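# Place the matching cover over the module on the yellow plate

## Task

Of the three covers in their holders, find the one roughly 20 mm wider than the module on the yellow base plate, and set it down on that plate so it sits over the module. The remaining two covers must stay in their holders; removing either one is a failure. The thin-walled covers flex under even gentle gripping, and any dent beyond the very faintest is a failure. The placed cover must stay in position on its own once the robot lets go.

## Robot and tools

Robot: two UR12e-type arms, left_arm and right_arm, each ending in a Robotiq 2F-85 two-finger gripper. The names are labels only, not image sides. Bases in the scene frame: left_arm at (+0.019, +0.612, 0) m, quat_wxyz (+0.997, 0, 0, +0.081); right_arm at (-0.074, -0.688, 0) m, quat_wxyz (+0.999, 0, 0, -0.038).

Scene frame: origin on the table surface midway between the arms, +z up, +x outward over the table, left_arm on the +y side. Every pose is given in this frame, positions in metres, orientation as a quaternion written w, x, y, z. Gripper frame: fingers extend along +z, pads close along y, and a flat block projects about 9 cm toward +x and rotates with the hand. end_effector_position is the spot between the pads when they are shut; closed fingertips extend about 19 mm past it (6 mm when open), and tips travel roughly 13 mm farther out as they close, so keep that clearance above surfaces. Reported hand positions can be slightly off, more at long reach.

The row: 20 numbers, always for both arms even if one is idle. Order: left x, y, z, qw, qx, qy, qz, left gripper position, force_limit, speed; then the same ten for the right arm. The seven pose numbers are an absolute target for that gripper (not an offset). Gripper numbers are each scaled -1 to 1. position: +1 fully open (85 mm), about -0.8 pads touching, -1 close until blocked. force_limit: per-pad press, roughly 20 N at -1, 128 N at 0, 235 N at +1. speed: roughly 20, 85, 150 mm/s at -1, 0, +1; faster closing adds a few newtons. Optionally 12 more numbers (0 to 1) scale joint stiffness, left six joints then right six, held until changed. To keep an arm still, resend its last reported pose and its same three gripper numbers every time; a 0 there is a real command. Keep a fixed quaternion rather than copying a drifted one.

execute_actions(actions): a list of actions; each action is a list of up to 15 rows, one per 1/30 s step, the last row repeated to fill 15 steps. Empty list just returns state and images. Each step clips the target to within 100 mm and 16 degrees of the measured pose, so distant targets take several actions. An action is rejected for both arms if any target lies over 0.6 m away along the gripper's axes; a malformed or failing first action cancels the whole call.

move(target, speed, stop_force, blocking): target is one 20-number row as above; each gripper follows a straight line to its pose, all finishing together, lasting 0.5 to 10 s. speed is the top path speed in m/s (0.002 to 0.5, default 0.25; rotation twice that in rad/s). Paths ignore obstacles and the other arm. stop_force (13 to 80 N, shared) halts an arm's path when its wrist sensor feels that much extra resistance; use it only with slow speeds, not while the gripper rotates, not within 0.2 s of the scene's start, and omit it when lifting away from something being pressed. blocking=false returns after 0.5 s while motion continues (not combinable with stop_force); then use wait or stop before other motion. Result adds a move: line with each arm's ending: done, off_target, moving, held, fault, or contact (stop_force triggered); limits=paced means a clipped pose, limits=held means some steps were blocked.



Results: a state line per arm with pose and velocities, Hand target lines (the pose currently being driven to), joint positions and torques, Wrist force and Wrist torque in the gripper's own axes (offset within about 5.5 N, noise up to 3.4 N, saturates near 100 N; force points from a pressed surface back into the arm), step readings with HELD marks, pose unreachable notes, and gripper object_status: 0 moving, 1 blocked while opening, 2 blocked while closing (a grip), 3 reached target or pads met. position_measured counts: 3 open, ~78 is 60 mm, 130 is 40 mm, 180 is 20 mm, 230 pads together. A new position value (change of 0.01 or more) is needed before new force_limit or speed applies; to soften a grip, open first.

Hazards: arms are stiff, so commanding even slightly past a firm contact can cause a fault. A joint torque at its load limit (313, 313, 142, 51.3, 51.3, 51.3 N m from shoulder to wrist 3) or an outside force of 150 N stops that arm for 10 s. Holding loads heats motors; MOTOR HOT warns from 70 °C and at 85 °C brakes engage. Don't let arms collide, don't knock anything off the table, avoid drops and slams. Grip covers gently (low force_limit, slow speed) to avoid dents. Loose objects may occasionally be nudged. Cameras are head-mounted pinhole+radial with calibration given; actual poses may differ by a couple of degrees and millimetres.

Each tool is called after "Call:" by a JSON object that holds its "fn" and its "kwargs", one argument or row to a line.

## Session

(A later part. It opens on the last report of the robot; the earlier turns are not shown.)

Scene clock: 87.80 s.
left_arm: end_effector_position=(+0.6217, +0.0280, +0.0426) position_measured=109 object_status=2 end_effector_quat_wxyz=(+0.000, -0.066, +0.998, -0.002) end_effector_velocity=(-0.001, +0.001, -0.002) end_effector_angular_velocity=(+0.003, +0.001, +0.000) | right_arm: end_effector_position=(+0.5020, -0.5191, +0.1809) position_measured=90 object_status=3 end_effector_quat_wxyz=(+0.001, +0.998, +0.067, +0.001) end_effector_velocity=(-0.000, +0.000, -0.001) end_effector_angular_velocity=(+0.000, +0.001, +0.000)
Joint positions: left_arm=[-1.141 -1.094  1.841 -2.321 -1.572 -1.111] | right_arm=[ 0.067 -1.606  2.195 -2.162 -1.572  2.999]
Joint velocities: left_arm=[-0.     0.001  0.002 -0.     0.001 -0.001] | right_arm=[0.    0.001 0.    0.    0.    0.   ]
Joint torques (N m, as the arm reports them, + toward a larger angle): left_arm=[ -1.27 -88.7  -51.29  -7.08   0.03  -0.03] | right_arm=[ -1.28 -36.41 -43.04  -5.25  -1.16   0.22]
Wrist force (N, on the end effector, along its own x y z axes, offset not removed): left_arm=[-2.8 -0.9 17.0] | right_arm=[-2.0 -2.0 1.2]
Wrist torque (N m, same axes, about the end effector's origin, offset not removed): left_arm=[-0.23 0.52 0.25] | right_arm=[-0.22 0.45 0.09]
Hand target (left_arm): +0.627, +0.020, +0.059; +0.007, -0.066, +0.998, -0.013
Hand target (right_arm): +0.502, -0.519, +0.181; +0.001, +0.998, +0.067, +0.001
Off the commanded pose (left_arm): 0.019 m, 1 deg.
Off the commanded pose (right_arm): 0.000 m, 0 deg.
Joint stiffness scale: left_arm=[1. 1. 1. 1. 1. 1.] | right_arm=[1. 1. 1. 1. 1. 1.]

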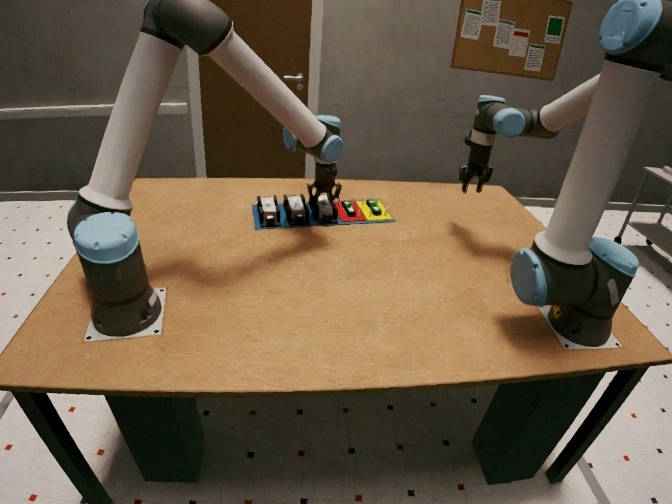

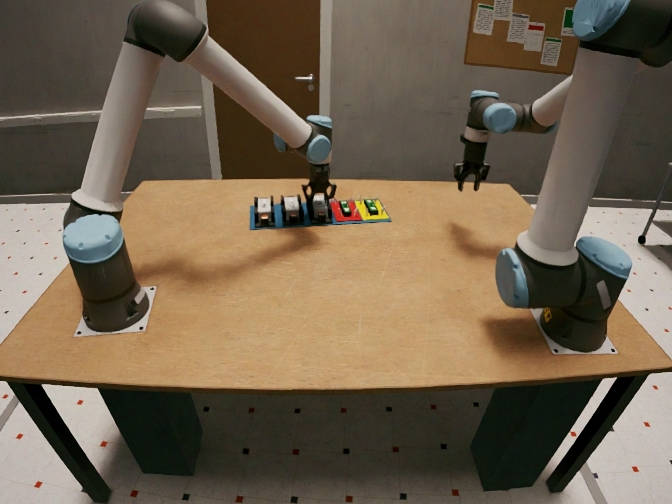

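Call:
{"fn": "execute_actions", "kwargs": {
  "actions": [
    [[0.6275,0.0194,0.0592,0.0069,-0.0663,0.9978,-0.0129,0.135,-0.75,-1,0.502,-0.5191,0.1809,0.001,0.998,0.067,0.001,0.31,-1,0],[0.6275,0.0194,0.0596,0.0069,-0.0663,0.9978,-0.0129,0.135,-0.75,-1,0.502,-0.5191,0.1809,0.001,0.998,0.067,0.001,0.31,-1,0],[0.6275,0.0194,0.06,0.0069,-0.0663,0.9978,-0.0129,0.135,-0.75,-1,0.502,-0.5191,0.1809,0.001,0.998,0.067,0.001,0.31,-1,0],[0.6275,0.0194,0.0604,0.0069,-0.0663,0.9978,-0.0129,0.135,-0.75,-1,0.502,-0.5191,0.1809,0.001,0.998,0.067,0.001,0.31,-1,0],[0.6275,0.0194,0.0608,0.0069,-0.0663,0.9978,-0.0129,0.135,-0.75,-1,0.502,-0.5191,0.1809,0.001,0.998,0.067,0.001,0.31,-1,0],[0.6275,0.0194,0.0612,0.0069,-0.0663,0.9978,-0.0129,0.135,-0.75,-1,0.502,-0.5191,0.1809,0.001,0.998,0.067,0.001,0.31,-1,0],[0.6275,0.0194,0.0616,0.0069,-0.0663,0.9978,-0.0129,0.135,-0.75,-1,0.502,-0.5191,0.1809,0.001,0.998,0.067,0.001,0.31,-1,0],[0.6275,0.0194,0.062,0.0069,-0.0663,0.9978,-0.0129,0.135,-0.75,-1,0.502,-0.5191,0.1809,0.001,0.998,0.067,0.001,0.31,-1,0]],
    [[0.6275,0.0194,0.062,0.0069,-0.0663,0.9978,-0.0129,0.135,-0.75,-1,0.502,-0.5191,0.1809,0.001,0.998,0.067,0.001,0.31,-1,0]]
  ]
}}

Call:
{"fn": "zoom_image", "kwargs": {
  "camera": "cam_head_right",
  "region": [295, 180, 345, 230]
}}

Call:
{"fn": "zoom_image", "kwargs": {
  "camera": "cam_head_left",
  "region": [312, 198, 342, 226]
}}

Scene clock: 89.73 s.
left_arm: end_effector_position=(+0.6217, +0.0280, +0.0465) position_measured=109 object_status=2 end_effector_quat_wxyz=(+0.001, -0.066, +0.998, -0.002) end_effector_velocity=(-0.001, +0.001, -0.000) end_effector_angular_velocity=(+0.000, +0.001, -0.001) | right_arm: end_effector_position=(+0.5020, -0.5191, +0.1809) position_measured=90 object_status=3 end_effector_quat_wxyz=(+0.001, +0.998, +0.067, +0.001) end_effector_velocity=(-0.001, +0.001, -0.000) end_effector_angular_velocity=(+0.001, +0.001, +0.001)
Joint positions: left_arm=[-1.141 -1.099  1.84  -2.317 -1.572 -1.111] | right_arm=[ 0.067 -1.606  2.195 -2.162 -1.572  2.999]
Joint velocities: left_arm=[-0.    -0.001  0.002 -0.    -0.001  0.001] | right_arm=[ 0.001 -0.001  0.001  0.001  0.001  0.   ]
Joint torques (N m, as the arm reports them, + toward a larger angle): left_arm=[ -2.1  -86.64 -51.61  -6.58   0.33   0.37] | right_arm=[ -0.36 -39.   -42.56  -4.68  -0.74   0.33]
Wrist force (N, on the end effector, along its own x y z axes, offset not removed): left_arm=[-3.7 1.5 15.1] | right_arm=[-2.3 -2.7 0.6]
Wrist torque (N m, same axes, about the end effector's origin, offset not removed): left_arm=[0.03 0.51 0.13] | right_arm=[-0.31 0.48 0.08]
Hand target (left_arm): +0.627, +0.020, +0.062; +0.007, -0.066, +0.998, -0.013
Hand target (right_arm): +0.502, -0.519, +0.181; +0.001, +0.998, +0.067, +0.001
Off the commanded pose (left_arm): 0.019 m, 1 deg.
Off the commanded pose (right_arm): 0.000 m, 0 deg.
Joint stiffness scale: left_arm=[1. 1. 1. 1. 1. 1.] | right_arm=[1. 1. 1. 1. 1. 1.]
Step readings (end_effector_position; steps 1 to 15: 1st action; 16 to 30: 2nd action):
0: left_arm (+0.6217, +0.0280, +0.0426) | right_arm (+0.5020, -0.5191, +0.1809)
1: left_arm (+0.6217, +0.0280, +0.0426) | right_arm (+0.5020, -0.5191, +0.1809)
2: left_arm (+0.6217, +0.0280, +0.0426) | right_arm (+0.5020, -0.5191, +0.1809)
4: left_arm (+0.6217, +0.0280, +0.0426) | right_arm (+0.5020, -0.5191, +0.1809)
8: left_arm (+0.6217, +0.0280, +0.0431) | right_arm (+0.5020, -0.5191, +0.1809)
15: left_arm (+0.6217, +0.0280, +0.0462) | right_arm (+0.5020, -0.5191, +0.1809)
16: left_arm (+0.6217, +0.0280, +0.0464) | right_arm (+0.5020, -0.5191, +0.1809)
17: left_arm (+0.6217, +0.0280, +0.0464) | right_arm (+0.5020, -0.5191, +0.1809)
19: left_arm (+0.6217, +0.0280, +0.0465) | right_arm (+0.5020, -0.5191, +0.1809)
23: left_arm (+0.6217, +0.0280, +0.0465) | right_arm (+0.5020, -0.5191, +0.1809)
30: end_effector_position above

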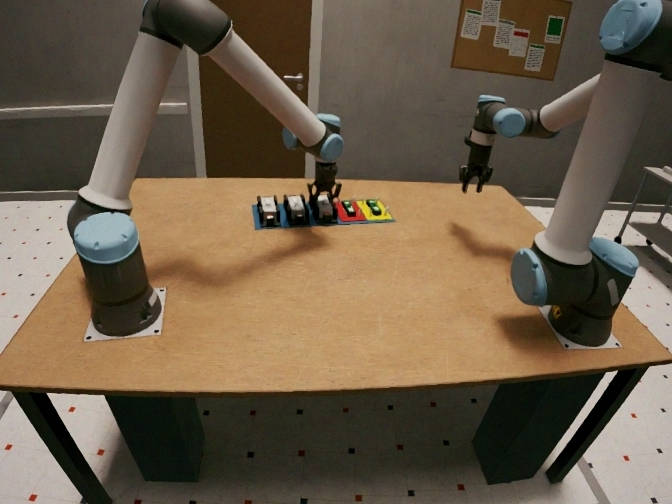

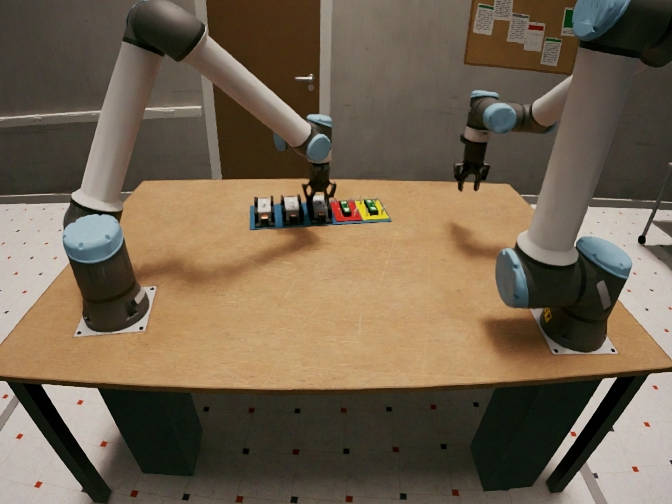

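Region (295, 180, 345, 230) of cam_head_right's 672x504 image, scaled by 10.080, with more detail than that image has.

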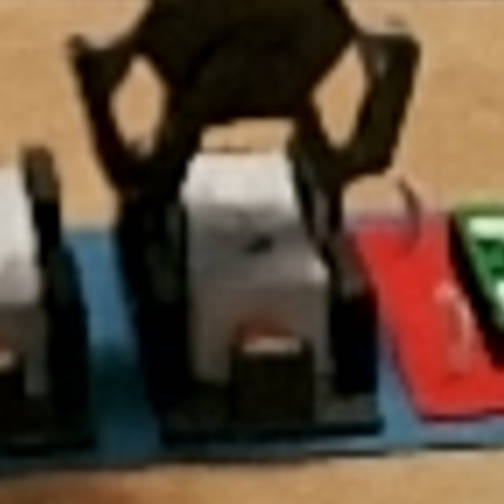

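Region (312, 198, 342, 226) of cam_head_left's 672x504 image, scaled by 16.800, with more detail than that image has; it fills the top 470 rows of this view, and the rest is white.

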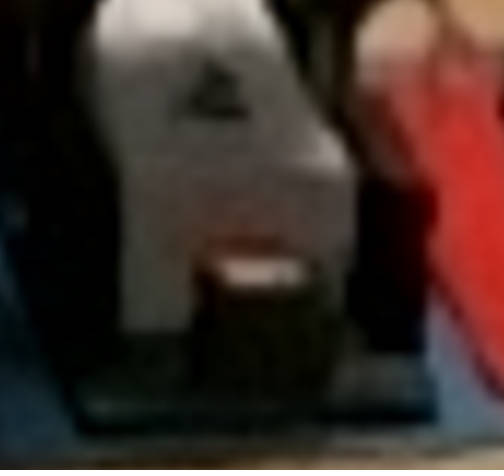

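Call:
{"fn": "execute_actions", "kwargs": {
  "actions": [
    [[0.6272,0.0198,0.0615,0.0064,-0.0663,0.9978,-0.012,0.111,-0.75,-1,0.502,-0.5191,0.1809,0.001,0.998,0.067,0.001,0.31,-1,0],[0.6272,0.0198,0.0615,0.0064,-0.0663,0.9978,-0.012,0.111,-0.75,-1,0.502,-0.5191,0.1809,0.001,0.998,0.067,0.001,0.31,-1,0],[0.6272,0.0198,0.0615,0.0064,-0.0663,0.9978,-0.012,0.111,-0.75,-1,0.502,-0.5191,0.1809,0.001,0.998,0.067,0.001,0.31,-1,0],[0.6272,0.0198,0.0615,0.0064,-0.0663,0.9978,-0.012,0.111,-0.75,-1,0.502,-0.5191,0.1809,0.001,0.998,0.067,0.001,0.31,-1,0],[0.6272,0.0198,0.0615,0.0064,-0.0663,0.9978,-0.012,0.111,-0.75,-1,0.502,-0.5191,0.1809,0.001,0.998,0.067,0.001,0.31,-1,0],[0.6272,0.0198,0.0615,0.0064,-0.0663,0.9978,-0.012,0.111,-0.75,-1,0.502,-0.5191,0.1809,0.001,0.998,0.067,0.001,0.31,-1,0],[0.6272,0.0198,0.0615,0.0064,-0.0663,0.9978,-0.012,0.111,-0.75,-1,0.502,-0.5191,0.1809,0.001,0.998,0.067,0.001,0.31,-1,0],[0.6272,0.0198,0.0615,0.0064,-0.0663,0.9978,-0.012,0.111,-0.75,-1,0.502,-0.5191,0.1809,0.001,0.998,0.067,0.001,0.31,-1,0],[0.6274,0.0195,0.063,0.0066,-0.0663,0.9978,-0.0124,0.111,-0.75,-1,0.502,-0.5191,0.1809,0.001,0.998,0.067,0.001,0.31,-1,0]]
  ]
}}

Scene clock: 92.40 s.
left_arm: end_effector_position=(+0.6217, +0.0281, +0.0467) position_measured=111 object_status=2 end_effector_quat_wxyz=(+0.000, -0.066, +0.998, -0.002) end_effector_velocity=(+0.000, +0.001, -0.001) end_effector_angular_velocity=(+0.004, +0.003, +0.001) | right_arm: end_effector_position=(+0.5020, -0.5191, +0.1809) position_measured=90 object_status=3 end_effector_quat_wxyz=(+0.001, +0.998, +0.067, +0.001) end_effector_velocity=(+0.000, -0.000, +0.001) end_effector_angular_velocity=(-0.000, -0.002, -0.001)
Joint positions: left_arm=[-1.141 -1.099  1.839 -2.314 -1.572 -1.111] | right_arm=[ 0.067 -1.606  2.195 -2.162 -1.572  2.999]
Joint velocities: left_arm=[ 0.001  0.002 -0.003  0.006 -0.    -0.   ] | right_arm=[-0.    -0.001 -0.    -0.    -0.     0.   ]
Joint torques (N m, as the arm reports them, + toward a larger angle): left_arm=[ -1.87 -87.06 -50.94  -6.34   0.15  -0.03] | right_arm=[ -2.31 -39.89 -43.98  -5.33  -0.58  -0.18]
Wrist force (N, on the end effector, along its own x y z axes, offset not removed): left_arm=[-3.0 -1.1 15.4] | right_arm=[-1.4 -3.9 2.9]
Wrist torque (N m, same axes, about the end effector's origin, offset not removed): left_arm=[-0.22 0.44 0.17] | right_arm=[-0.50 0.31 0.13]
Hand target (left_arm): +0.627, +0.020, +0.063; +0.007, -0.066, +0.998, -0.012
Hand target (right_arm): +0.502, -0.519, +0.181; +0.001, +0.998, +0.067, +0.001
Off the commanded pose (left_arm): 0.019 m, 1 deg.
Off the commanded pose (right_arm): 0.000 m, 0 deg.
Joint stiffness scale: left_arm=[1. 1. 1. 1. 1. 1.] | right_arm=[1. 1. 1. 1. 1. 1.]
Step readings (end_effector_position):
0: left_arm (+0.6217, +0.0280, +0.0465) | right_arm (+0.5020, -0.5191, +0.1809)
1: left_arm (+0.6217, +0.0280, +0.0465) | right_arm (+0.5020, -0.5191, +0.1809)
2: left_arm (+0.6217, +0.0280, +0.0465) | right_arm (+0.5020, -0.5191, +0.1809)
4: left_arm (+0.6217, +0.0280, +0.0466) | right_arm (+0.5020, -0.5191, +0.1809)
8: left_arm (+0.6217, +0.0280, +0.0466) | right_arm (+0.5020, -0.5191, +0.1809)
15: end_effector_position above

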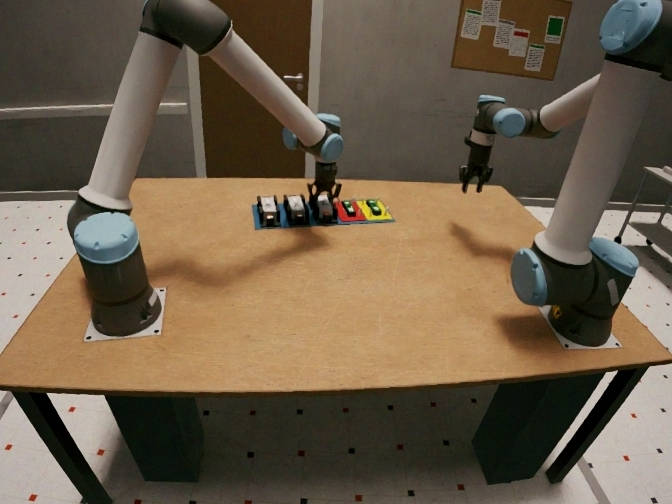

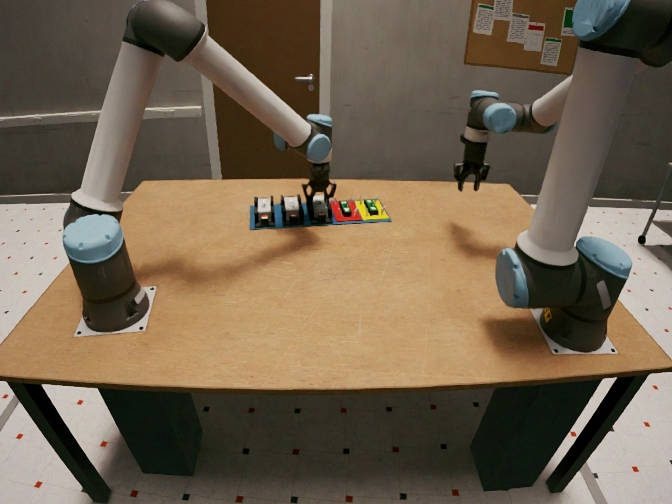

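Call:
{"fn": "execute_actions", "kwargs": {
  "actions": [
    [[0.6276,0.0192,0.0638,0.0069,-0.0663,0.9978,-0.0129,0.111,-0.75,-1,0.502,-0.5191,0.1809,0.001,0.998,0.067,0.001,0.31,-1,0],[0.6276,0.0192,0.0638,0.0069,-0.0663,0.9978,-0.0129,0.111,-0.75,-1,0.502,-0.5191,0.1809,0.001,0.998,0.067,0.001,0.31,-1,0],[0.6279,0.0188,0.0647,0.0073,-0.0663,0.9978,-0.0135,0.111,-0.75,-1,0.502,-0.5191,0.1809,0.001,0.998,0.067,0.001,0.31,-1,0],[0.6279,0.0188,0.0647,0.0073,-0.0663,0.9978,-0.0135,0.111,-0.75,-1,0.502,-0.5191,0.1809,0.001,0.998,0.067,0.001,0.31,-1,0],[0.6281,0.0186,0.0651,0.0074,-0.0663,0.9978,-0.0138,0.111,-0.75,-1,0.502,-0.5191,0.1809,0.001,0.998,0.067,0.001,0.31,-1,0]]
  ]
}}

Call:
{"fn": "wait", "kwargs": {
  "seconds": 0.4
}}

Scene clock: 93.40 s.
left_arm: end_effector_position=(+0.6217, +0.0280, +0.0477) position_measured=111 object_status=2 end_effector_quat_wxyz=(+0.001, -0.066, +0.998, -0.002) end_effector_velocity=(+0.001, -0.000, +0.003) end_effector_angular_velocity=(-0.001, -0.002, -0.001) | right_arm: end_effector_position=(+0.5020, -0.5191, +0.1809) position_measured=90 object_status=3 end_effector_quat_wxyz=(+0.001, +0.998, +0.067, +0.001) end_effector_velocity=(-0.000, -0.000, -0.000) end_effector_angular_velocity=(-0.000, -0.000, -0.000)
Joint positions: left_arm=[-1.141 -1.1    1.839 -2.313 -1.572 -1.111] | right_arm=[ 0.067 -1.606  2.195 -2.162 -1.572  2.999]
Joint velocities: left_arm=[-0.    -0.003 -0.001  0.001  0.001  0.001] | right_arm=[-0.    -0.     0.001 -0.001 -0.    -0.   ]
Joint torques (N m, as the arm reports them, + toward a larger angle): left_arm=[ -1.36 -89.6  -53.28  -6.7    0.01   0.23] | right_arm=[ -3.71 -39.78 -41.96  -4.69  -0.99  -0.01]
Wrist force (N, on the end effector, along its own x y z axes, offset not removed): left_arm=[-3.1 0.7 14.7] | right_arm=[-2.2 -1.0 0.4]
Wrist torque (N m, same axes, about the end effector's origin, offset not removed): left_arm=[-0.12 0.51 0.12] | right_arm=[-0.06 0.48 0.10]
Hand target (left_arm): +0.628, +0.019, +0.065; +0.007, -0.066, +0.998, -0.014
Hand target (right_arm): +0.502, -0.519, +0.181; +0.001, +0.998, +0.067, +0.001
Off the commanded pose (left_arm): 0.021 m, 2 deg.
Off the commanded pose (right_arm): 0.000 m, 0 deg.
Joint stiffness scale: left_arm=[1. 1. 1. 1. 1. 1.] | right_arm=[1. 1. 1. 1. 1. 1.]
Step readings (end_effector_position):
0: left_arm (+0.6217, +0.0281, +0.0467) | right_arm (+0.5020, -0.5191, +0.1809)
1: left_arm (+0.6217, +0.0281, +0.0467) | right_arm (+0.5020, -0.5191, +0.1809)
2: left_arm (+0.6217, +0.0281, +0.0467) | right_arm (+0.5020, -0.5191, +0.1809)
4: left_arm (+0.6217, +0.0281, +0.0467) | right_arm (+0.5020, -0.5191, +0.1809)
8: left_arm (+0.6217, +0.0280, +0.0469) | right_arm (+0.5020, -0.5191, +0.1809)
15: end_effector_position above

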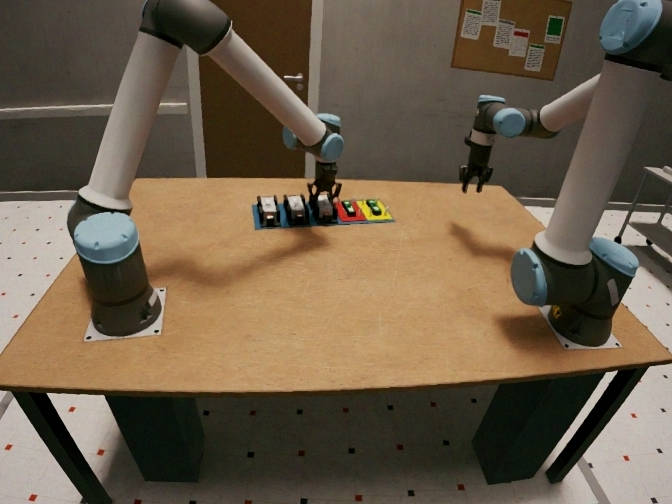

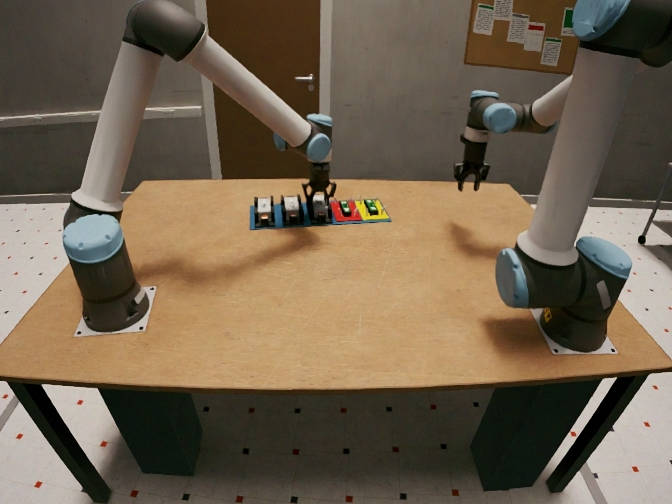

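Scene clock: 93.80 s.
left_arm: end_effector_position=(+0.6217, +0.0280, +0.0477) position_measured=111 object_status=2 end_effector_quat_wxyz=(+0.001, -0.066, +0.998, -0.002) end_effector_velocity=(-0.000, +0.001, -0.000) end_effector_angular_velocity=(+0.001, +0.001, +0.000) | right_arm: end_effector_position=(+0.5020, -0.5191, +0.1809) position_measured=90 object_status=3 end_effector_quat_wxyz=(+0.001, +0.998, +0.067, +0.001) end_effector_velocity=(-0.000, +0.000, -0.000) end_effector_angular_velocity=(-0.000, +0.000, +0.001)
Joint positions: left_arm=[-1.141 -1.1    1.839 -2.313 -1.572 -1.111] | right_arm=[ 0.067 -1.606  2.195 -2.162 -1.572  2.999]
Joint velocities: left_arm=[-0.    -0.     0.001  0.001  0.    -0.   ] | right_arm=[ 0.001  0.    -0.     0.    -0.    -0.   ]
Joint torques (N m, as the arm reports them, + toward a larger angle): left_arm=[ -0.54 -88.61 -53.76  -6.68  -0.04   0.15] | right_arm=[ -0.49 -41.49 -42.95  -5.07  -0.9   -0.43]
Wrist force (N, on the end effector, along its own x y z axes, offset not removed): left_arm=[-1.8 0.2 16.1] | right_arm=[-1.6 -2.0 -0.9]
Wrist torque (N m, same axes, about the end effector's origin, offset not removed): left_arm=[-0.19 0.27 0.20] | right_arm=[-0.19 0.37 0.17]
Hand target (left_arm): +0.628, +0.019, +0.065; +0.007, -0.066, +0.998, -0.014
Hand target (right_arm): +0.502, -0.519, +0.181; +0.001, +0.998, +0.067, +0.001
Off the commanded pose (left_arm): 0.021 m, 2 deg.
Off the commanded pose (right_arm): 0.000 m, 0 deg.
Joint stiffness scale: left_arm=[1. 1. 1. 1. 1. 1.] | right_arm=[1. 1. 1. 1. 1. 1.]
wait: 0.40 s; at rest by 0.17 s

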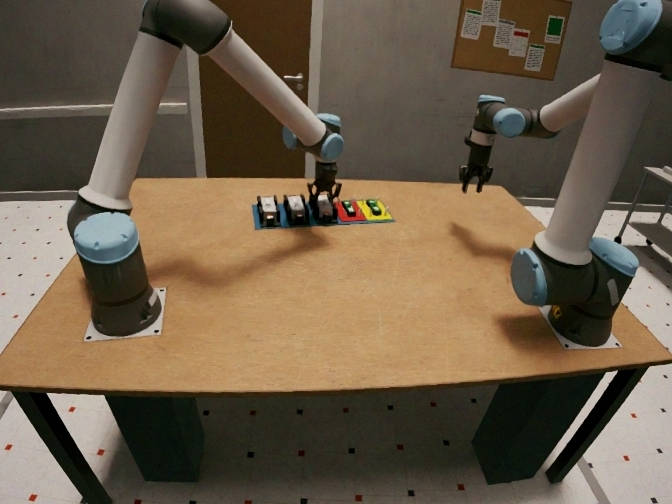

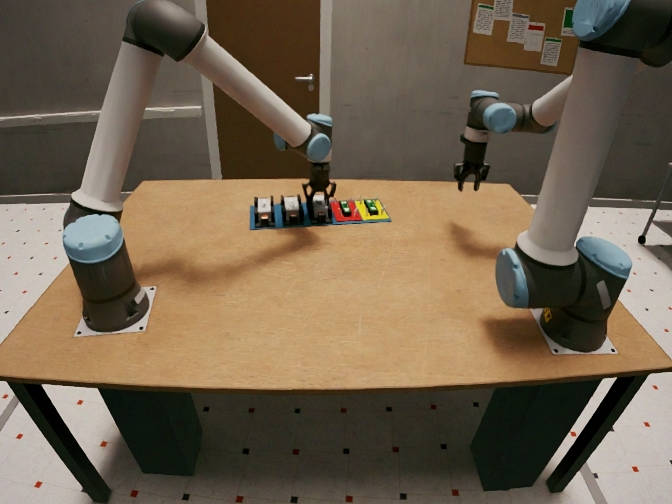

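Call:
{"fn": "zoom_image", "kwargs": {
  "camera": "cam_head_left",
  "region": [312, 198, 342, 226]
}}

Call:
{"fn": "zoom_image", "kwargs": {
  "camera": "cam_head_right",
  "region": [295, 180, 345, 230]
}}

Region (312, 198, 342, 226) of cam_head_left's 672x504 image, scaled by 16.800, with more detail than that image has; it fills the top 470 rows of this view, and the rest is white.

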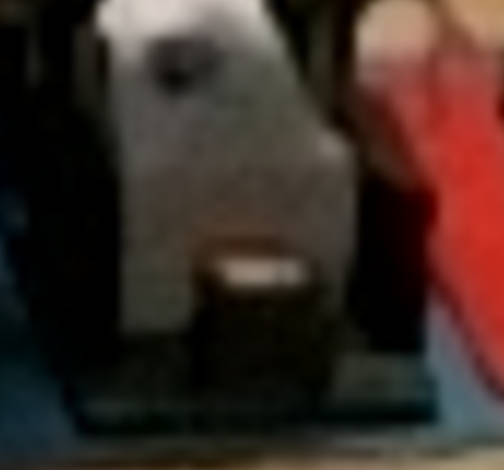

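Region (295, 180, 345, 230) of cam_head_right's 672x504 image, scaled by 10.080, with more detail than that image has.

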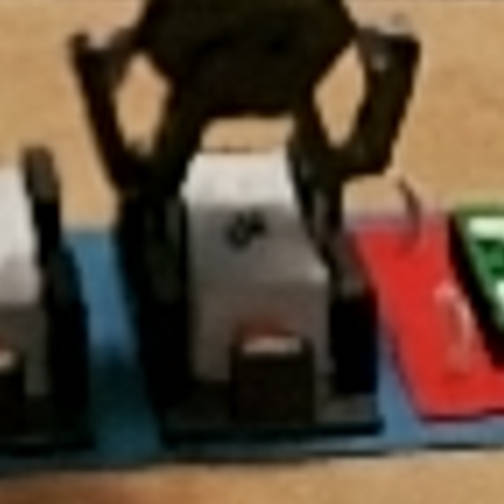

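Call:
{"fn": "execute_actions", "kwargs": {
  "actions": [
    [[0.6281,0.0186,0.0655,0.0074,-0.0663,0.9978,-0.0138,0.111,-0.75,-1,0.502,-0.5191,0.1809,0.001,0.998,0.067,0.001,0.31,-1,0],[0.6281,0.0186,0.0658,0.0074,-0.0663,0.9978,-0.0138,0.111,-0.75,-1,0.502,-0.5191,0.1809,0.001,0.998,0.067,0.001,0.31,-1,0],[0.6281,0.0186,0.0661,0.0074,-0.0663,0.9978,-0.0138,0.111,-0.75,-1,0.502,-0.5191,0.1809,0.001,0.998,0.067,0.001,0.31,-1,0],[0.6281,0.0186,0.0664,0.0074,-0.0663,0.9978,-0.0138,0.111,-0.75,-1,0.502,-0.5191,0.1809,0.001,0.998,0.067,0.001,0.31,-1,0],[0.6281,0.0186,0.0667,0.0074,-0.0663,0.9978,-0.0138,0.111,-0.75,-1,0.502,-0.5191,0.1809,0.001,0.998,0.067,0.001,0.31,-1,0],[0.6281,0.0186,0.067,0.0074,-0.0663,0.9978,-0.0138,0.111,-0.75,-1,0.502,-0.5191,0.1809,0.001,0.998,0.067,0.001,0.31,-1,0],[0.6281,0.0186,0.0673,0.0074,-0.0663,0.9978,-0.0138,0.111,-0.75,-1,0.502,-0.5191,0.1809,0.001,0.998,0.067,0.001,0.31,-1,0],[0.6281,0.0186,0.0676,0.0074,-0.0663,0.9978,-0.0138,0.111,-0.75,-1,0.502,-0.5191,0.1809,0.001,0.998,0.067,0.001,0.31,-1,0]]
  ]
}}

Call:
{"fn": "wait", "kwargs": {
  "seconds": 0.4
}}

Call:
{"fn": "zoom_image", "kwargs": {
  "camera": "cam_head_left",
  "region": [312, 198, 342, 226]
}}

Call:
{"fn": "zoom_image", "kwargs": {
  "camera": "cam_head_right",
  "region": [295, 180, 345, 230]
}}

Scene clock: 95.70 s.
left_arm: end_effector_position=(+0.6218, +0.0278, +0.0504) position_measured=111 object_status=2 end_effector_quat_wxyz=(+0.001, -0.066, +0.998, -0.002) end_effector_velocity=(+0.000, -0.001, +0.005) end_effector_angular_velocity=(-0.001, -0.002, +0.000) | right_arm: end_effector_position=(+0.5020, -0.5191, +0.1809) position_measured=90 object_status=3 end_effector_quat_wxyz=(+0.001, +0.998, +0.067, +0.001) end_effector_velocity=(+0.000, +0.000, +0.000) end_effector_angular_velocity=(+0.002, -0.000, -0.000)
Joint positions: left_arm=[-1.141 -1.103  1.838 -2.31  -1.572 -1.111] | right_arm=[ 0.067 -1.606  2.195 -2.162 -1.572  2.999]
Joint velocities: left_arm=[-0.001 -0.005 -0.002  0.005  0.001 -0.001] | right_arm=[-0.     0.    -0.001  0.     0.002 -0.   ]
Joint torques (N m, as the arm reports them, + toward a larger angle): left_arm=[ -1.05 -86.37 -53.    -6.75   0.06   0.21] | right_arm=[ -2.16 -39.03 -43.25  -4.87  -0.57   0.19]
Wrist force (N, on the end effector, along its own x y z axes, offset not removed): left_arm=[-2.0 0.2 15.9] | right_arm=[-2.5 -2.7 -0.4]
Wrist torque (N m, same axes, about the end effector's origin, offset not removed): left_arm=[-0.18 0.39 0.20] | right_arm=[-0.37 0.55 0.16]
Hand target (left_arm): +0.628, +0.019, +0.068; +0.007, -0.066, +0.998, -0.014
Hand target (right_arm): +0.502, -0.519, +0.181; +0.001, +0.998, +0.067, +0.001
Off the commanded pose (left_arm): 0.021 m, 2 deg.
Off the commanded pose (right_arm): 0.000 m, 0 deg.
Joint stiffness scale: left_arm=[1. 1. 1. 1. 1. 1.] | right_arm=[1. 1. 1. 1. 1. 1.]
Step readings (end_effector_position):
0: left_arm (+0.6217, +0.0280, +0.0477) | right_arm (+0.5020, -0.5191, +0.1809)
1: left_arm (+0.6217, +0.0280, +0.0477) | right_arm (+0.5020, -0.5191, +0.1809)
2: left_arm (+0.6217, +0.0280, +0.0477) | right_arm (+0.5020, -0.5191, +0.1809)
4: left_arm (+0.6217, +0.0280, +0.0477) | right_arm (+0.5020, -0.5191, +0.1809)
8: left_arm (+0.6217, +0.0280, +0.0482) | right_arm (+0.5020, -0.5191, +0.1809)
15: end_effector_position above

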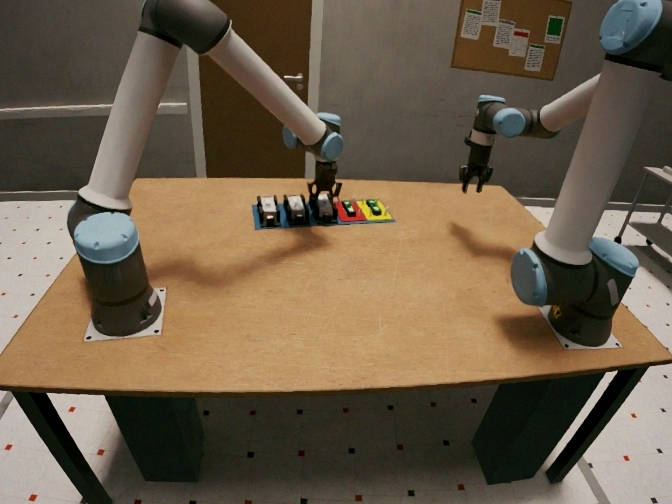

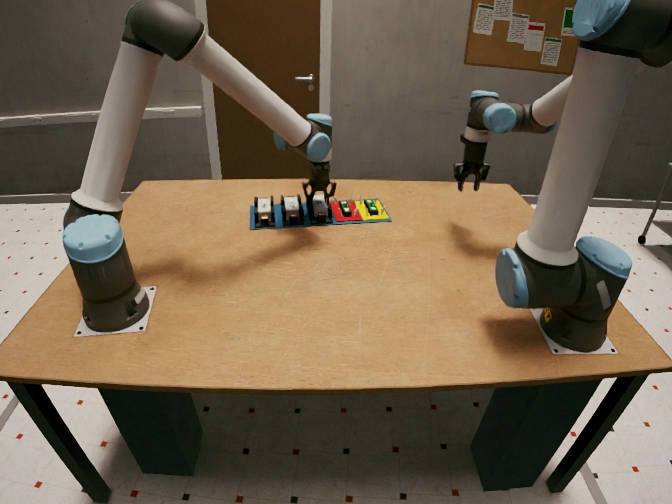

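Scene clock: 96.10 s.
left_arm: end_effector_position=(+0.6218, +0.0278, +0.0505) position_measured=111 object_status=2 end_effector_quat_wxyz=(+0.001, -0.066, +0.998, -0.002) end_effector_velocity=(+0.000, +0.000, +0.000) end_effector_angular_velocity=(-0.000, +0.000, -0.000) | right_arm: end_effector_position=(+0.5020, -0.5191, +0.1809) position_measured=90 object_status=3 end_effector_quat_wxyz=(+0.001, +0.998, +0.067, +0.001) end_effector_velocity=(+0.001, -0.000, +0.001) end_effector_angular_velocity=(+0.000, -0.002, -0.000)
Joint positions: left_arm=[-1.141 -1.103  1.838 -2.309 -1.572 -1.111] | right_arm=[ 0.067 -1.606  2.195 -2.162 -1.572  2.999]
Joint velocities: left_arm=[ 0.    -0.    -0.     0.001 -0.     0.001] | right_arm=[-0.    -0.001 -0.001 -0.     0.     0.   ]
Joint torques (N m, as the arm reports them, + toward a larger angle): left_arm=[ -1.44 -88.13 -53.14  -6.55  -0.18   0.33] | right_arm=[ -4.88 -40.08 -42.36  -5.37  -0.64   0.26]
Wrist force (N, on the end effector, along its own x y z axes, offset not removed): left_arm=[-1.6 1.9 16.5] | right_arm=[-1.7 -2.8 2.1]
Wrist torque (N m, same axes, about the end effector's origin, offset not removed): left_arm=[0.24 0.36 0.11] | right_arm=[-0.28 0.37 0.14]
Hand target (left_arm): +0.628, +0.019, +0.068; +0.007, -0.066, +0.998, -0.014
Hand target (right_arm): +0.502, -0.519, +0.181; +0.001, +0.998, +0.067, +0.001
Off the commanded pose (left_arm): 0.020 m, 2 deg.
Off the commanded pose (right_arm): 0.000 m, 0 deg.
Joint stiffness scale: left_arm=[1. 1. 1. 1. 1. 1.] | right_arm=[1. 1. 1. 1. 1. 1.]
wait: 0.40 s; at rest by 0.17 s

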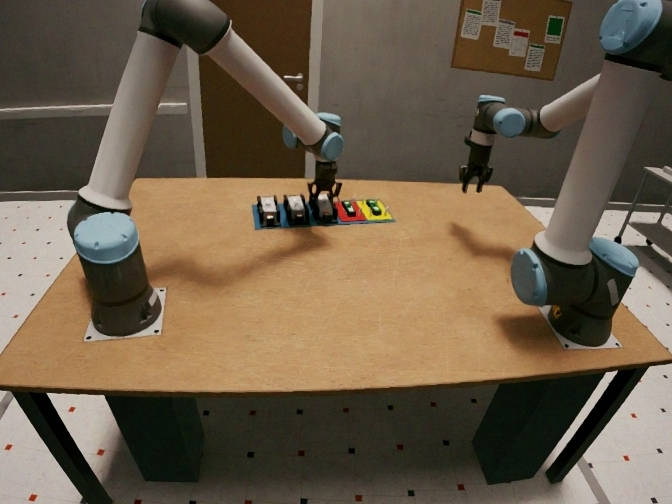

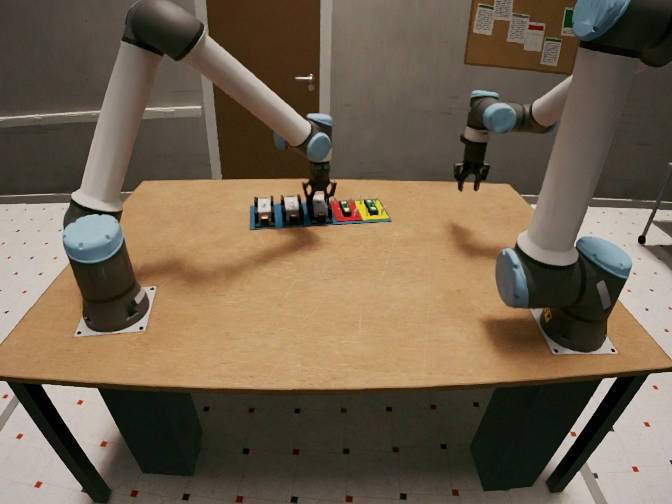

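Region (312, 198, 342, 226) of cam_head_left's 672x504 image, scaled by 16.800, with more detail than that image has; it fills the top 470 rows of this view, and the rest is white.

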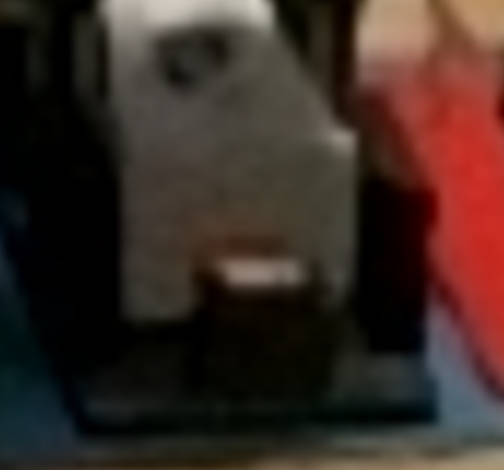

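Region (295, 180, 345, 230) of cam_head_right's 672x504 image, scaled by 10.080, with more detail than that image has.

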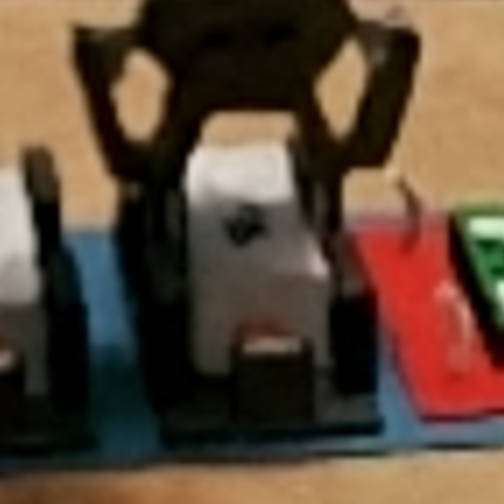

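Call:
{"fn": "execute_actions", "kwargs": {
  "actions": [
    [[0.6279,0.0189,0.068,0.0072,-0.0663,0.9978,-0.0134,0.111,-0.75,-1,0.502,-0.5191,0.1809,0.001,0.998,0.067,0.001,0.31,-1,0],[0.6277,0.0192,0.0684,0.007,-0.0663,0.9978,-0.0131,0.111,-0.75,-1,0.502,-0.5191,0.1809,0.001,0.998,0.067,0.001,0.31,-1,0],[0.6276,0.0194,0.0687,0.0068,-0.0663,0.9978,-0.0128,0.111,-0.75,-1,0.502,-0.5191,0.1809,0.001,0.998,0.067,0.001,0.31,-1,0],[0.6274,0.0197,0.069,0.0067,-0.0663,0.9978,-0.0126,0.111,-0.75,-1,0.502,-0.5191,0.1809,0.001,0.998,0.067,0.001,0.31,-1,0],[0.6274,0.0197,0.0694,0.0067,-0.0663,0.9978,-0.0126,0.111,-0.75,-1,0.502,-0.5191,0.1809,0.001,0.998,0.067,0.001,0.31,-1,0],[0.6274,0.0197,0.0698,0.0067,-0.0663,0.9978,-0.0126,0.111,-0.75,-1,0.502,-0.5191,0.1809,0.001,0.998,0.067,0.001,0.31,-1,0],[0.6274,0.0197,0.0702,0.0067,-0.0663,0.9978,-0.0126,0.111,-0.75,-1,0.502,-0.5191,0.1809,0.001,0.998,0.067,0.001,0.31,-1,0],[0.6274,0.0197,0.0706,0.0067,-0.0663,0.9978,-0.0126,0.111,-0.75,-1,0.502,-0.5191,0.1809,0.001,0.998,0.067,0.001,0.31,-1,0],[0.6274,0.0197,0.071,0.0067,-0.0663,0.9978,-0.0126,0.111,-0.75,-1,0.502,-0.5191,0.1809,0.001,0.998,0.067,0.001,0.31,-1,0],[0.6274,0.0197,0.0714,0.0067,-0.0663,0.9978,-0.0126,0.111,-0.75,-1,0.502,-0.5191,0.1809,0.001,0.998,0.067,0.001,0.31,-1,0],[0.6274,0.0197,0.0718,0.0067,-0.0663,0.9978,-0.0126,0.111,-0.75,-1,0.502,-0.5191,0.1809,0.001,0.998,0.067,0.001,0.31,-1,0],[0.6274,0.0197,0.0722,0.0067,-0.0663,0.9978,-0.0126,0.111,-0.75,-1,0.502,-0.5191,0.1809,0.001,0.998,0.067,0.001,0.31,-1,0],[0.6274,0.0197,0.0726,0.0067,-0.0663,0.9978,-0.0126,0.111,-0.75,-1,0.502,-0.5191,0.1809,0.001,0.998,0.067,0.001,0.31,-1,0],[0.6274,0.0197,0.073,0.0067,-0.0663,0.9978,-0.0126,0.111,-0.75,-1,0.502,-0.5191,0.1809,0.001,0.998,0.067,0.001,0.31,-1,0],[0.6274,0.0197,0.0734,0.0067,-0.0663,0.9978,-0.0126,0.111,-0.75,-1,0.502,-0.5191,0.1809,0.001,0.998,0.067,0.001,0.31,-1,0]],
    [[0.6274,0.0197,0.0738,0.0067,-0.0663,0.9978,-0.0126,0.111,-0.75,-1,0.502,-0.5191,0.1809,0.001,0.998,0.067,0.001,0.31,-1,0],[0.6274,0.0197,0.0742,0.0067,-0.0663,0.9978,-0.0126,0.111,-0.75,-1,0.502,-0.5191,0.1809,0.001,0.998,0.067,0.001,0.31,-1,0],[0.6274,0.0197,0.0746,0.0067,-0.0663,0.9978,-0.0126,0.111,-0.75,-1,0.502,-0.5191,0.1809,0.001,0.998,0.067,0.001,0.31,-1,0],[0.6274,0.0197,0.075,0.0067,-0.0663,0.9978,-0.0126,0.111,-0.75,-1,0.502,-0.5191,0.1809,0.001,0.998,0.067,0.001,0.31,-1,0]]
  ]
}}

Call:
{"fn": "zoom_image", "kwargs": {
  "camera": "cam_head_left",
  "region": [312, 198, 342, 226]
}}

Call:
{"fn": "zoom_image", "kwargs": {
  "camera": "cam_head_right",
  "region": [295, 180, 345, 230]
}}

Scene clock: 101.33 s.
left_arm: end_effector_position=(+0.6217, +0.0280, +0.0586) position_measured=111 object_status=2 end_effector_quat_wxyz=(+0.000, -0.066, +0.998, -0.002) end_effector_velocity=(+0.000, -0.000, -0.001) end_effector_angular_velocity=(+0.001, +0.001, +0.002) | right_arm: end_effector_position=(+0.5020, -0.5191, +0.1809) position_measured=90 object_status=3 end_effector_quat_wxyz=(+0.001, +0.998, +0.067, +0.001) end_effector_velocity=(-0.001, -0.001, -0.002) end_effector_angular_velocity=(+0.000, +0.003, -0.001)
Joint positions: left_arm=[-1.141 -1.112  1.833 -2.295 -1.572 -1.111] | right_arm=[ 0.067 -1.606  2.195 -2.162 -1.572  2.999]
Joint velocities: left_arm=[ 0.     0.002 -0.001  0.001 -0.    -0.002] | right_arm=[-0.001  0.002  0.001  0.001  0.     0.   ]
Joint torques (N m, as the arm reports them, + toward a larger angle): left_arm=[ -1.78 -87.74 -53.03  -6.5   -0.21   0.41] | right_arm=[  2.01 -36.02 -42.58  -4.81  -0.74  -0.29]
Wrist force (N, on the end effector, along its own x y z axes, offset not removed): left_arm=[-3.5 -2.4 17.0] | right_arm=[-3.2 -1.9 0.7]
Wrist torque (N m, same axes, about the end effector's origin, offset not removed): left_arm=[-0.39 0.44 0.01] | right_arm=[-0.15 0.65 0.13]
Hand target (left_arm): +0.627, +0.020, +0.075; +0.007, -0.066, +0.998, -0.013
Hand target (right_arm): +0.502, -0.519, +0.181; +0.001, +0.998, +0.067, +0.001
Off the commanded pose (left_arm): 0.019 m, 1 deg.
Off the commanded pose (right_arm): 0.000 m, 0 deg.
Joint stiffness scale: left_arm=[1. 1. 1. 1. 1. 1.] | right_arm=[1. 1. 1. 1. 1. 1.]
Step readings (end_effector_position; steps 1 to 15: 1st action; 16 to 30: 2nd action):
0: left_arm (+0.6218, +0.0278, +0.0505) | right_arm (+0.5020, -0.5191, +0.1809)
1: left_arm (+0.6218, +0.0278, +0.0505) | right_arm (+0.5020, -0.5191, +0.1809)
2: left_arm (+0.6218, +0.0279, +0.0505) | right_arm (+0.5020, -0.5191, +0.1809)
4: left_arm (+0.6218, +0.0279, +0.0506) | right_arm (+0.5020, -0.5191, +0.1809)
8: left_arm (+0.6218, +0.0279, +0.0513) | right_arm (+0.5020, -0.5191, +0.1809)
15: left_arm (+0.6217, +0.0280, +0.0547) | right_arm (+0.5020, -0.5191, +0.1809)
16: left_arm (+0.6217, +0.0280, +0.0552) | right_arm (+0.5020, -0.5191, +0.1809)
17: left_arm (+0.6217, +0.0280, +0.0556) | right_arm (+0.5020, -0.5191, +0.1809)
19: left_arm (+0.6217, +0.0280, +0.0564) | right_arm (+0.5020, -0.5191, +0.1809)
23: left_arm (+0.6217, +0.0280, +0.0577) | right_arm (+0.5020, -0.5191, +0.1809)
30: end_effector_position above

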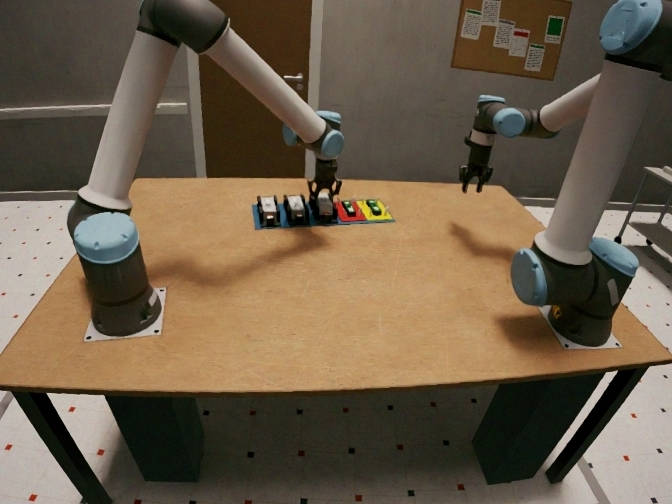

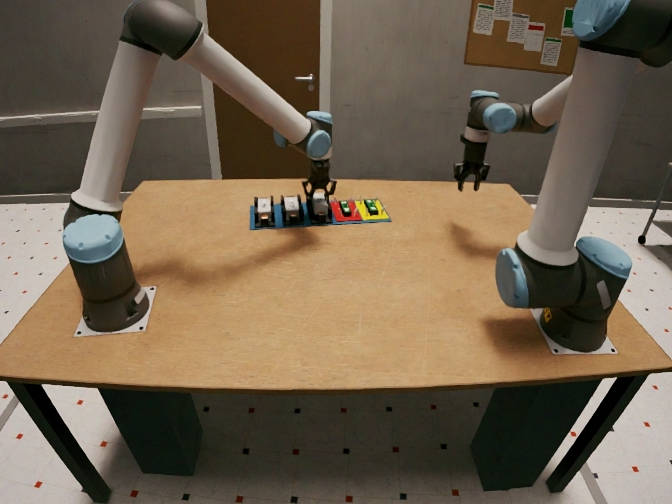

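Region (312, 198, 342, 226) of cam_head_left's 672x504 image, scaled by 16.800, with more detail than that image has; it fills the top 470 rows of this view, and the rest is white.

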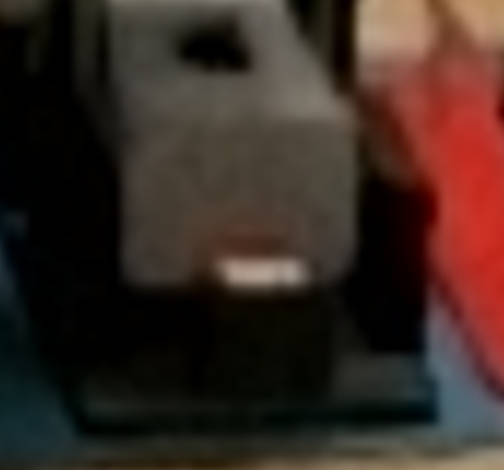

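Region (295, 180, 345, 230) of cam_head_right's 672x504 image, scaled by 10.080, with more detail than that image has.

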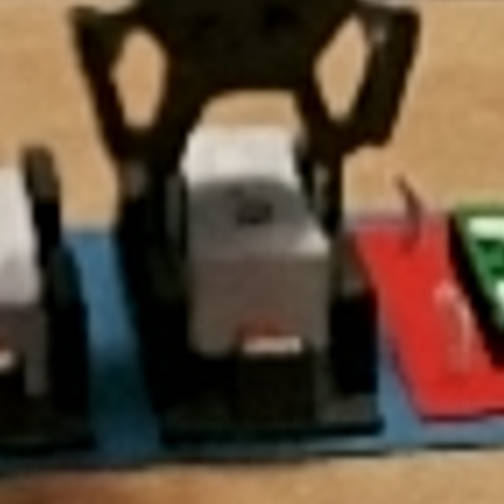

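Call:
{"fn": "execute_actions", "kwargs": {
  "actions": [
    [[0.6274,0.0197,0.0754,0.0067,-0.0663,0.9978,-0.0126,0.111,-0.75,-1,0.502,-0.5191,0.1809,0.001,0.998,0.067,0.001,0.31,-1,0],[0.6274,0.0197,0.0758,0.0067,-0.0663,0.9978,-0.0126,0.111,-0.75,-1,0.502,-0.5191,0.1809,0.001,0.998,0.067,0.001,0.31,-1,0],[0.6274,0.0197,0.0762,0.0067,-0.0663,0.9978,-0.0126,0.111,-0.75,-1,0.502,-0.5191,0.1809,0.001,0.998,0.067,0.001,0.31,-1,0],[0.6274,0.0197,0.0766,0.0067,-0.0663,0.9978,-0.0126,0.111,-0.75,-1,0.502,-0.5191,0.1809,0.001,0.998,0.067,0.001,0.31,-1,0],[0.6274,0.0197,0.077,0.0067,-0.0663,0.9978,-0.0126,0.111,-0.75,-1,0.502,-0.5191,0.1809,0.001,0.998,0.067,0.001,0.31,-1,0],[0.6274,0.0197,0.0774,0.0067,-0.0663,0.9978,-0.0126,0.111,-0.75,-1,0.502,-0.5191,0.1809,0.001,0.998,0.067,0.001,0.31,-1,0],[0.6274,0.0197,0.0778,0.0067,-0.0663,0.9978,-0.0126,0.111,-0.75,-1,0.502,-0.5191,0.1809,0.001,0.998,0.067,0.001,0.31,-1,0],[0.6274,0.0197,0.0782,0.0067,-0.0663,0.9978,-0.0126,0.111,-0.75,-1,0.502,-0.5191,0.1809,0.001,0.998,0.067,0.001,0.31,-1,0],[0.6274,0.0197,0.0786,0.0067,-0.0663,0.9978,-0.0126,0.111,-0.75,-1,0.502,-0.5191,0.1809,0.001,0.998,0.067,0.001,0.31,-1,0],[0.6274,0.0197,0.079,0.0067,-0.0663,0.9978,-0.0126,0.111,-0.75,-1,0.502,-0.5191,0.1809,0.001,0.998,0.067,0.001,0.31,-1,0],[0.6271,0.0201,0.079,0.0066,-0.0663,0.9978,-0.0123,0.111,-0.75,-1,0.502,-0.5191,0.1809,0.001,0.998,0.067,0.001,0.31,-1,0],[0.6268,0.0205,0.0791,0.0064,-0.0663,0.9978,-0.0121,0.111,-0.75,-1,0.502,-0.5191,0.1809,0.001,0.998,0.067,0.001,0.31,-1,0],[0.6266,0.0209,0.0791,0.0063,-0.0663,0.9978,-0.0118,0.111,-0.75,-1,0.502,-0.5191,0.1809,0.001,0.998,0.067,0.001,0.31,-1,0],[0.6263,0.0213,0.0792,0.0061,-0.0663,0.9978,-0.0115,0.111,-0.75,-1,0.502,-0.5191,0.1809,0.001,0.998,0.067,0.001,0.31,-1,0],[0.626,0.0217,0.0792,0.006,-0.0663,0.9978,-0.0113,0.111,-0.75,-1,0.502,-0.5191,0.1809,0.001,0.998,0.067,0.001,0.31,-1,0]],
    [[0.626,0.0217,0.0796,0.006,-0.0663,0.9978,-0.0114,0.111,-0.75,-1,0.502,-0.5191,0.1809,0.001,0.998,0.067,0.001,0.31,-1,0],[0.626,0.0217,0.08,0.0061,-0.0663,0.9978,-0.0115,0.111,-0.75,-1,0.502,-0.5191,0.1809,0.001,0.998,0.067,0.001,0.31,-1,0],[0.626,0.0217,0.0804,0.0062,-0.0663,0.9978,-0.0117,0.111,-0.75,-1,0.502,-0.5191,0.1809,0.001,0.998,0.067,0.001,0.31,-1,0],[0.626,0.0217,0.0808,0.0063,-0.0663,0.9978,-0.0118,0.111,-0.75,-1,0.502,-0.5191,0.1809,0.001,0.998,0.067,0.001,0.31,-1,0],[0.626,0.0217,0.0812,0.0063,-0.0663,0.9978,-0.0119,0.111,-0.75,-1,0.502,-0.5191,0.1809,0.001,0.998,0.067,0.001,0.31,-1,0],[0.626,0.0217,0.0816,0.0064,-0.0663,0.9978,-0.0121,0.111,-0.75,-1,0.502,-0.5191,0.1809,0.001,0.998,0.067,0.001,0.31,-1,0],[0.626,0.0217,0.082,0.0065,-0.0663,0.9978,-0.0122,0.111,-0.75,-1,0.502,-0.5191,0.1809,0.001,0.998,0.067,0.001,0.31,-1,0],[0.626,0.0217,0.0824,0.0066,-0.0663,0.9978,-0.0123,0.111,-0.75,-1,0.502,-0.5191,0.1809,0.001,0.998,0.067,0.001,0.31,-1,0]]
  ]
}}

Call:
{"fn": "zoom_image", "kwargs": {
  "camera": "cam_head_left",
  "region": [305, 185, 349, 226]
}}

Call:
{"fn": "zoom_image", "kwargs": {
  "camera": "cam_head_right",
  "region": [295, 180, 345, 230]
}}

Scene clock: 105.27 s.
left_arm: end_effector_position=(+0.6233, +0.0255, +0.0744) position_measured=111 object_status=2 end_effector_quat_wxyz=(+0.004, -0.066, +0.998, -0.007) end_effector_velocity=(+0.016, -0.022, +0.066) end_effector_angular_velocity=(-0.066, -0.049, +0.001) | right_arm: end_effector_position=(+0.5020, -0.5191, +0.1809) position_measured=90 object_status=3 end_effector_quat_wxyz=(+0.001, +0.998, +0.067, +0.001) end_effector_velocity=(-0.000, -0.000, +0.000) end_effector_angular_velocity=(-0.000, +0.000, +0.000)
Joint positions: left_arm=[-1.141 -1.129  1.828 -2.285 -1.572 -1.111] | right_arm=[ 0.067 -1.606  2.195 -2.162 -1.572  2.999]
Joint velocities: left_arm=[ 0.    -0.056 -0.036  0.01   0.004 -0.   ] | right_arm=[-0.    -0.001  0.     0.    -0.    -0.   ]
Joint torques (N m, as the arm reports them, + toward a larger angle): left_arm=[ -2.84 -73.7  -44.2   -5.81  -0.03   0.27] | right_arm=[ -2.42 -38.49 -43.27  -5.13  -0.65   0.06]
Wrist force (N, on the end effector, along its own x y z axes, offset not removed): left_arm=[-3.9 1.6 -0.3] | right_arm=[-0.4 -2.4 1.9]
Wrist torque (N m, same axes, about the end effector's origin, offset not removed): left_arm=[-0.14 0.66 0.13] | right_arm=[-0.25 0.14 0.11]
Hand target (left_arm): +0.626, +0.022, +0.082; +0.007, -0.066, +0.998, -0.012
Hand target (right_arm): +0.502, -0.519, +0.181; +0.001, +0.998, +0.067, +0.001
Off the commanded pose (left_arm): 0.009 m, 1 deg.
Off the commanded pose (right_arm): 0.000 m, 0 deg.
Joint stiffness scale: left_arm=[1. 1. 1. 1. 1. 1.] | right_arm=[1. 1. 1. 1. 1. 1.]
Step readings (end_effector_position; steps 1 to 15: 1st action; 16 to 30: 2nd action):
0: left_arm (+0.6217, +0.0280, +0.0586) | right_arm (+0.5020, -0.5191, +0.1809)
1: left_arm (+0.6217, +0.0280, +0.0586) | right_arm (+0.5020, -0.5191, +0.1809)
2: left_arm (+0.6217, +0.0280, +0.0586) | right_arm (+0.5020, -0.5191, +0.1809)
4: left_arm (+0.6217, +0.0280, +0.0587) | right_arm (+0.5020, -0.5191, +0.1809)
8: left_arm (+0.6217, +0.0280, +0.0593) | right_arm (+0.5020, -0.5191, +0.1809)
15: left_arm (+0.6217, +0.0280, +0.0623) | right_arm (+0.5020, -0.5191, +0.1809)
16: left_arm (+0.6217, +0.0281, +0.0628) | right_arm (+0.5020, -0.5191, +0.1809)
17: left_arm (+0.6216, +0.0281, +0.0632) | right_arm (+0.5020, -0.5191, +0.1809)
19: left_arm (+0.6216, +0.0282, +0.0641) | right_arm (+0.5020, -0.5191, +0.1809)
23: left_arm (+0.6215, +0.0283, +0.0657) | right_arm (+0.5020, -0.5191, +0.1809)
30: end_effector_position above

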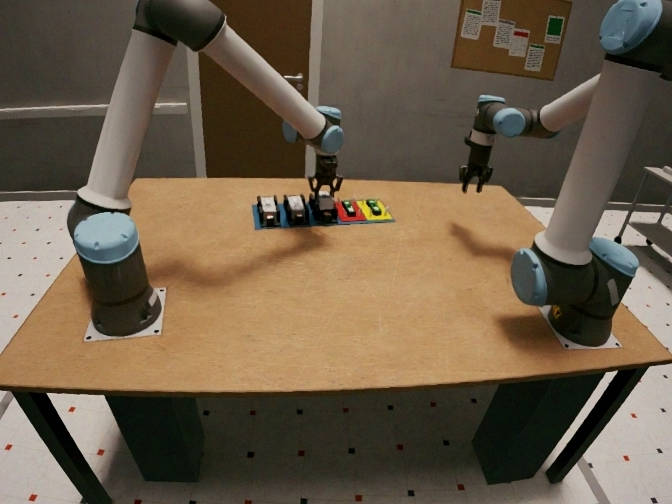

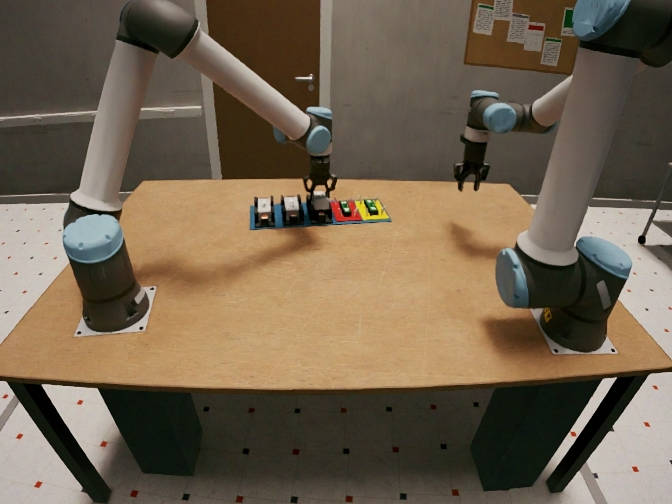

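Region (305, 185, 349, 226) of cam_head_left's 672x504 image, scaled by 11.455, with more detail than that image has; it fills the top 470 rows of this view, and the rest is white.

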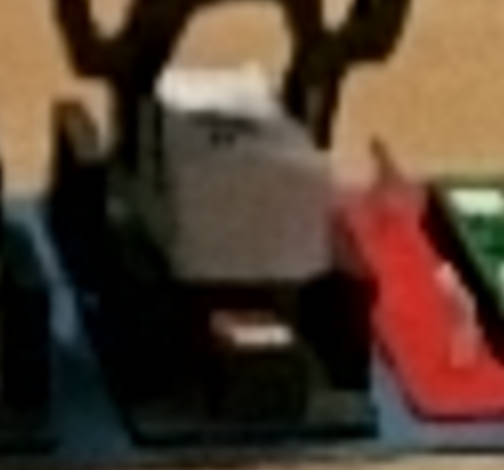

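Region (295, 180, 345, 230) of cam_head_right's 672x504 image, scaled by 10.080, with more detail than that image has.

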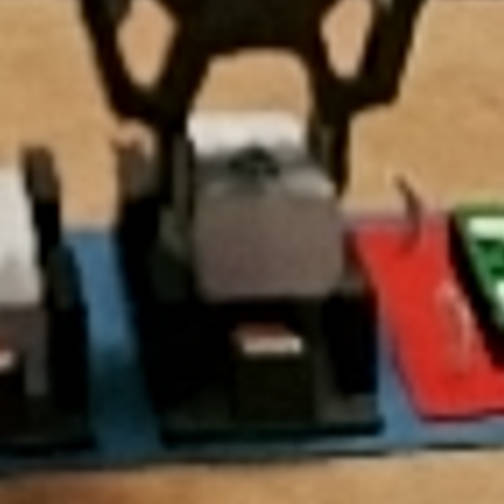

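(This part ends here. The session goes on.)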